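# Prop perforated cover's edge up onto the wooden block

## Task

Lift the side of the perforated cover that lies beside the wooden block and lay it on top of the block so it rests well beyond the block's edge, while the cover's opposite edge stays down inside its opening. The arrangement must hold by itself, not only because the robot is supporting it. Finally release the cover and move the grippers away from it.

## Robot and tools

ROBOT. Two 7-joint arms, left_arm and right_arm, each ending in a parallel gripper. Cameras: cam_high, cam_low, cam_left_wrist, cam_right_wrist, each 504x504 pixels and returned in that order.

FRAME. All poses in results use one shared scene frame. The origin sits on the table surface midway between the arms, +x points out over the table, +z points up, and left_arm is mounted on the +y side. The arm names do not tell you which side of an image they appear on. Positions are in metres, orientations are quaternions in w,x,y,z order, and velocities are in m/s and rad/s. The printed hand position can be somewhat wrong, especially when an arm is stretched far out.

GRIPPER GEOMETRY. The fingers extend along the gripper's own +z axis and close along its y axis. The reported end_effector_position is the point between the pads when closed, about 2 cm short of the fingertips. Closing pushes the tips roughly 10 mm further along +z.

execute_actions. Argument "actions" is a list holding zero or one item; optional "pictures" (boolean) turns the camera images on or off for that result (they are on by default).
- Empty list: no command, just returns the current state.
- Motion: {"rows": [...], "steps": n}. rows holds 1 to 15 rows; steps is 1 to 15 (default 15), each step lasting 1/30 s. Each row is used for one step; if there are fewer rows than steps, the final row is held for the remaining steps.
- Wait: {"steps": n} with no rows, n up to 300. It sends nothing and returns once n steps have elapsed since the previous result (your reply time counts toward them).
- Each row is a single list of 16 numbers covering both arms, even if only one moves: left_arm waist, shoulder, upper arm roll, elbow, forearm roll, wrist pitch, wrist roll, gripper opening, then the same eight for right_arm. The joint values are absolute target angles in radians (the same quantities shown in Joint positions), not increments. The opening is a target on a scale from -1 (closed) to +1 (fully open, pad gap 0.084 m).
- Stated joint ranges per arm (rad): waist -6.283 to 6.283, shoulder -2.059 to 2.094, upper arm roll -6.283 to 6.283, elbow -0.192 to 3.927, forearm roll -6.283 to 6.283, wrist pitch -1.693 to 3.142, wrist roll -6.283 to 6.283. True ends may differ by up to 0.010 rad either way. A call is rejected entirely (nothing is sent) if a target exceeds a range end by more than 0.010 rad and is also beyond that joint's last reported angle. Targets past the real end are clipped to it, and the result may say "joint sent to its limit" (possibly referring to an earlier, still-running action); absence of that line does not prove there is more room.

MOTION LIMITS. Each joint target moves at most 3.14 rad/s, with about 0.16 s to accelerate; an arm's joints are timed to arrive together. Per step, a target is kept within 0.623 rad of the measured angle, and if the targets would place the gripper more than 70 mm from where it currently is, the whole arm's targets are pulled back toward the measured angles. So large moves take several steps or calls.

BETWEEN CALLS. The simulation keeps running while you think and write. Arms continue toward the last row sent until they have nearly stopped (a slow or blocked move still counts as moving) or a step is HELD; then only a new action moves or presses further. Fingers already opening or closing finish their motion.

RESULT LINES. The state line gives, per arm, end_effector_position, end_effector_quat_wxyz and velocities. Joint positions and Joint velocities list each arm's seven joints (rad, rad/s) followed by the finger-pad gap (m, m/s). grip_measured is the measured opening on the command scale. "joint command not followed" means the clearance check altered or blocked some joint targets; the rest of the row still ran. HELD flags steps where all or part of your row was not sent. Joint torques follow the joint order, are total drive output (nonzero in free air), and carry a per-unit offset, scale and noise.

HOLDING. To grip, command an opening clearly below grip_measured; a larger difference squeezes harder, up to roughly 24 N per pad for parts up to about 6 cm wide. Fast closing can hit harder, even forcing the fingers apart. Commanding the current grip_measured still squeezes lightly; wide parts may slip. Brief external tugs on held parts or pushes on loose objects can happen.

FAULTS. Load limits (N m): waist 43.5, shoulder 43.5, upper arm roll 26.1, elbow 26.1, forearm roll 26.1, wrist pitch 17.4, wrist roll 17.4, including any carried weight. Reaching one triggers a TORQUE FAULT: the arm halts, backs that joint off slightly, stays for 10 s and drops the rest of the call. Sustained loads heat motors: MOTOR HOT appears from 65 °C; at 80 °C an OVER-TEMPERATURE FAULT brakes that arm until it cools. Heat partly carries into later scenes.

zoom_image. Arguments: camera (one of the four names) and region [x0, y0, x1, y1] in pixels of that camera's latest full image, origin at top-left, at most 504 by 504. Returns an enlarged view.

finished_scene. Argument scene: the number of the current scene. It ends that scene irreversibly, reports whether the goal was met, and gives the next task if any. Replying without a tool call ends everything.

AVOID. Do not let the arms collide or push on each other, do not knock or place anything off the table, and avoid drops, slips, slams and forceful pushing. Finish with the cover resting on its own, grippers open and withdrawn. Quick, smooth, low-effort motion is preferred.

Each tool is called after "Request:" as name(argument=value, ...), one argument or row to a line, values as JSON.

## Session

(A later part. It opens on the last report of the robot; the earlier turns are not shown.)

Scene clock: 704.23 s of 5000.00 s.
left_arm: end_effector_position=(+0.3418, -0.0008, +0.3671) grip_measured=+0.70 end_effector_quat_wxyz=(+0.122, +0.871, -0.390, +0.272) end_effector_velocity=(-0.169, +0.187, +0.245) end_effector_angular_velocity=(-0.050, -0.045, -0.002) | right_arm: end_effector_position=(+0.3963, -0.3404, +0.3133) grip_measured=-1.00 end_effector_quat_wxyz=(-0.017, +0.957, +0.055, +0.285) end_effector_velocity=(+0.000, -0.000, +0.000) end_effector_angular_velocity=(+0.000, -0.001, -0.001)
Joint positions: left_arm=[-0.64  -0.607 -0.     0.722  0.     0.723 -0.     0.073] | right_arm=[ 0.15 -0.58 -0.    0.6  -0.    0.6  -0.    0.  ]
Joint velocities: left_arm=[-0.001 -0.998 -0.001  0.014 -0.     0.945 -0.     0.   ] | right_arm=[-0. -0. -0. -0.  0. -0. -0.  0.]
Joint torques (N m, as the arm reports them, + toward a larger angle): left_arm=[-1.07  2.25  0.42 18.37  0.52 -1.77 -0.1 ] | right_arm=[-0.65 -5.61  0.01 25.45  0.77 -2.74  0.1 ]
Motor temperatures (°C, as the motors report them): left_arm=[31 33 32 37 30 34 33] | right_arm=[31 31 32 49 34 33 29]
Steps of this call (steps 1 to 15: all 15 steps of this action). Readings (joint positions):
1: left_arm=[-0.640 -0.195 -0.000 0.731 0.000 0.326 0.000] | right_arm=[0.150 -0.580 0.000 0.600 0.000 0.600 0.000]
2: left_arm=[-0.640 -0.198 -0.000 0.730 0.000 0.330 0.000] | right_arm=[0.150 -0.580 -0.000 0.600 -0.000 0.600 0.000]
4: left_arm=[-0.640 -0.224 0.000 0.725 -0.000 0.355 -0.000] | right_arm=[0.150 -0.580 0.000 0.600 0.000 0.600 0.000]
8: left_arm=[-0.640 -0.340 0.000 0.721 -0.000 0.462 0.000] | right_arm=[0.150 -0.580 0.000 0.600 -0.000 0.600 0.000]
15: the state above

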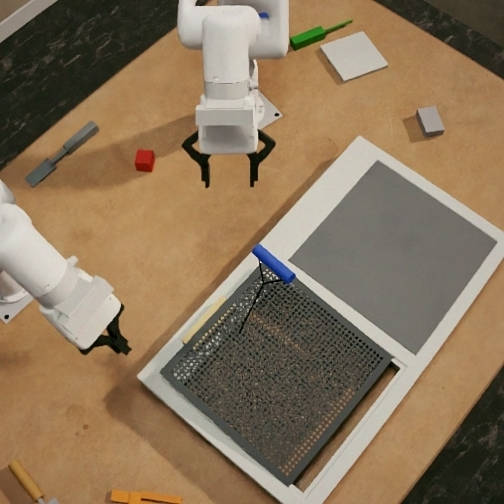

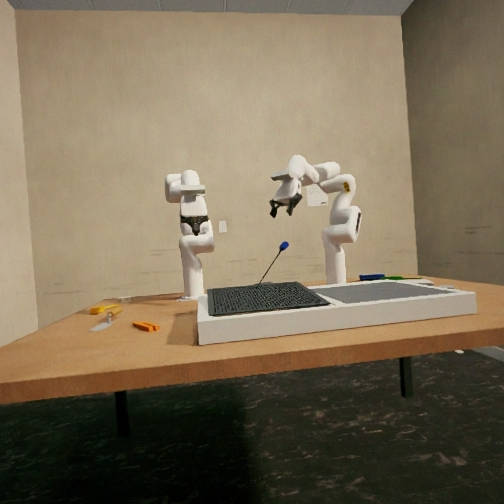

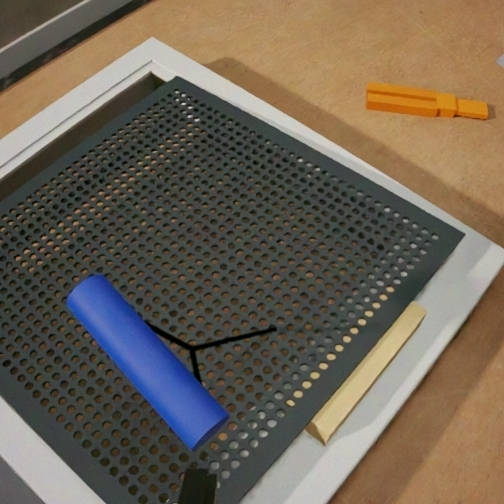

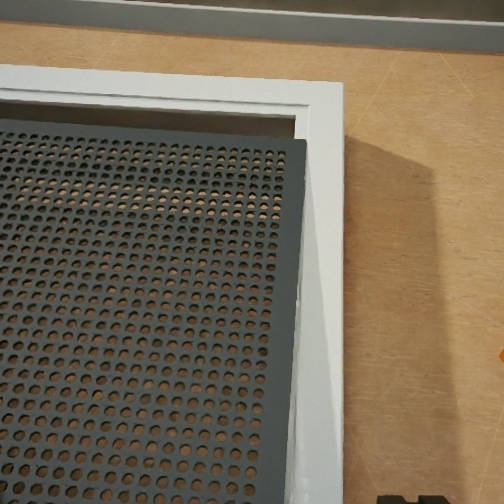

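Request:
execute_actions(
  actions=[],
)

Scene clock: 709.27 s of 5000.00 s.
left_arm: end_effector_position=(+0.3299, +0.0126, +0.3793) grip_measured=+0.70 end_effector_quat_wxyz=(+0.121, +0.872, -0.391, +0.270) end_effector_velocity=(+0.000, +0.000, -0.000) end_effector_angular_velocity=(-0.000, -0.000, +0.000) | right_arm: end_effector_position=(+0.3963, -0.3404, +0.3133) grip_measured=-1.00 end_effector_quat_wxyz=(-0.017, +0.957, +0.055, +0.285) end_effector_velocity=(-0.000, +0.000, -0.000) end_effector_angular_velocity=(+0.000, +0.000, +0.000)
Joint positions: left_arm=[-0.64  -0.67  -0.     0.72   0.     0.79   0.     0.073] | right_arm=[ 0.15 -0.58  0.    0.6   0.    0.6   0.    0.  ]
Joint velocities: left_arm=[ 0.    -0.     0.    -0.001 -0.    -0.001  0.    -0.   ] | right_arm=[ 0.001  0.    -0.    -0.     0.     0.     0.     0.   ]
Joint torques (N m, as the arm reports them, + toward a larger angle): left_arm=[-0.07 -5.33  0.29 20.43  0.22 -1.86 -0.05] | right_arm=[-0.6  -5.75 -0.11 25.59  0.74 -2.75  0.08]
Motor temperatures (°C, as the motors report them): left_arm=[31 33 32 37 30 34 33] | right_arm=[31 31 32 49 34 33 29]
Steps of this call (steps 1 to 30: the robot went on to your last target; steps 31 to 110: nothing new was sent; then 1.37 s passed at rest). Readings (joint positions):
1: left_arm=[-0.640 -0.636 -0.000 0.722 0.000 0.750 -0.000] | right_arm=[0.150 -0.580 -0.000 0.600 -0.000 0.600 -0.000]
2: left_arm=[-0.640 -0.655 -0.000 0.724 0.000 0.767 -0.000] | right_arm=[0.150 -0.580 -0.000 0.600 0.000 0.600 0.000]
4: left_arm=[-0.640 -0.667 -0.000 0.722 0.000 0.783 -0.000] | right_arm=[0.150 -0.580 0.000 0.600 0.000 0.600 -0.000]
8: left_arm=[-0.640 -0.667 0.000 0.718 -0.000 0.790 -0.000] | right_arm=[0.150 -0.580 0.000 0.600 0.000 0.600 -0.000]
110: the state above
All arms were judged still, so your last target was given up. Only a new action makes them travel on or press farther. Fingers that are still opening or closing keep moving.

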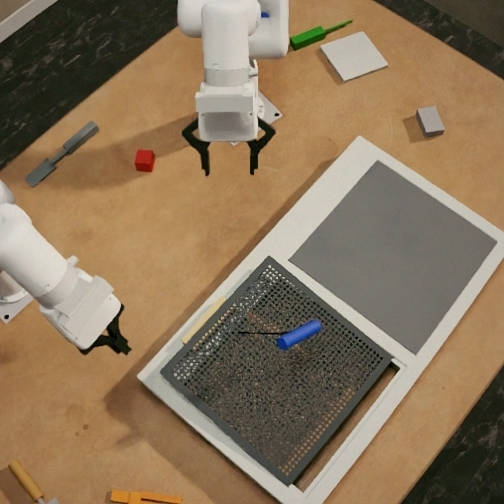

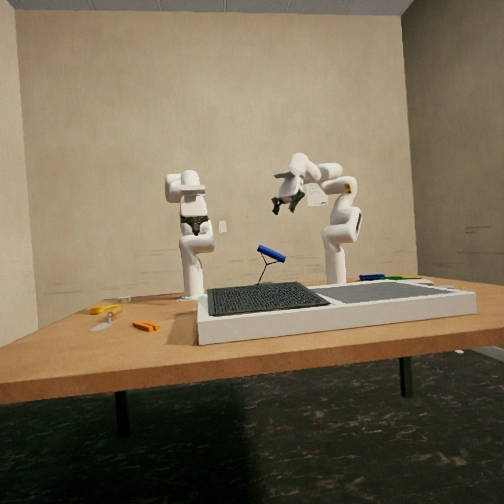

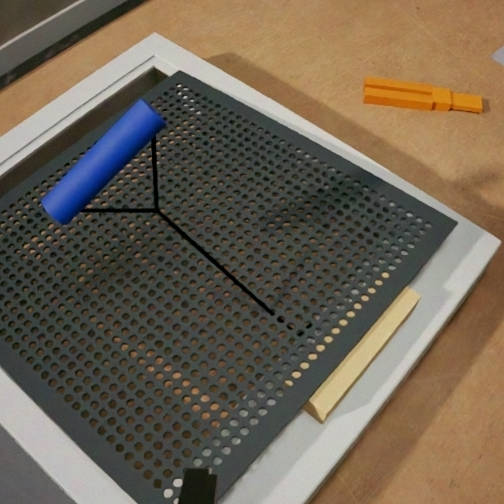

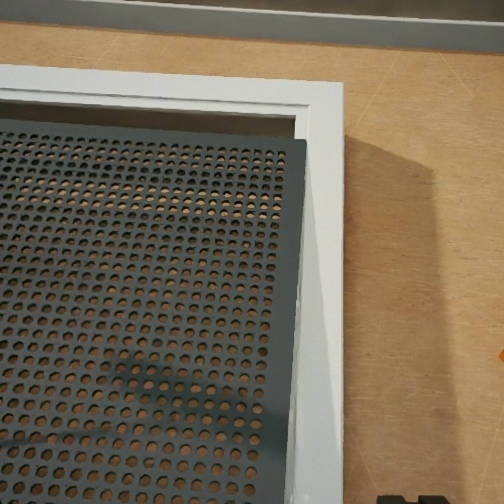

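Request:
finished_scene(
  scene=2,
)

The scene is finished: the task was done.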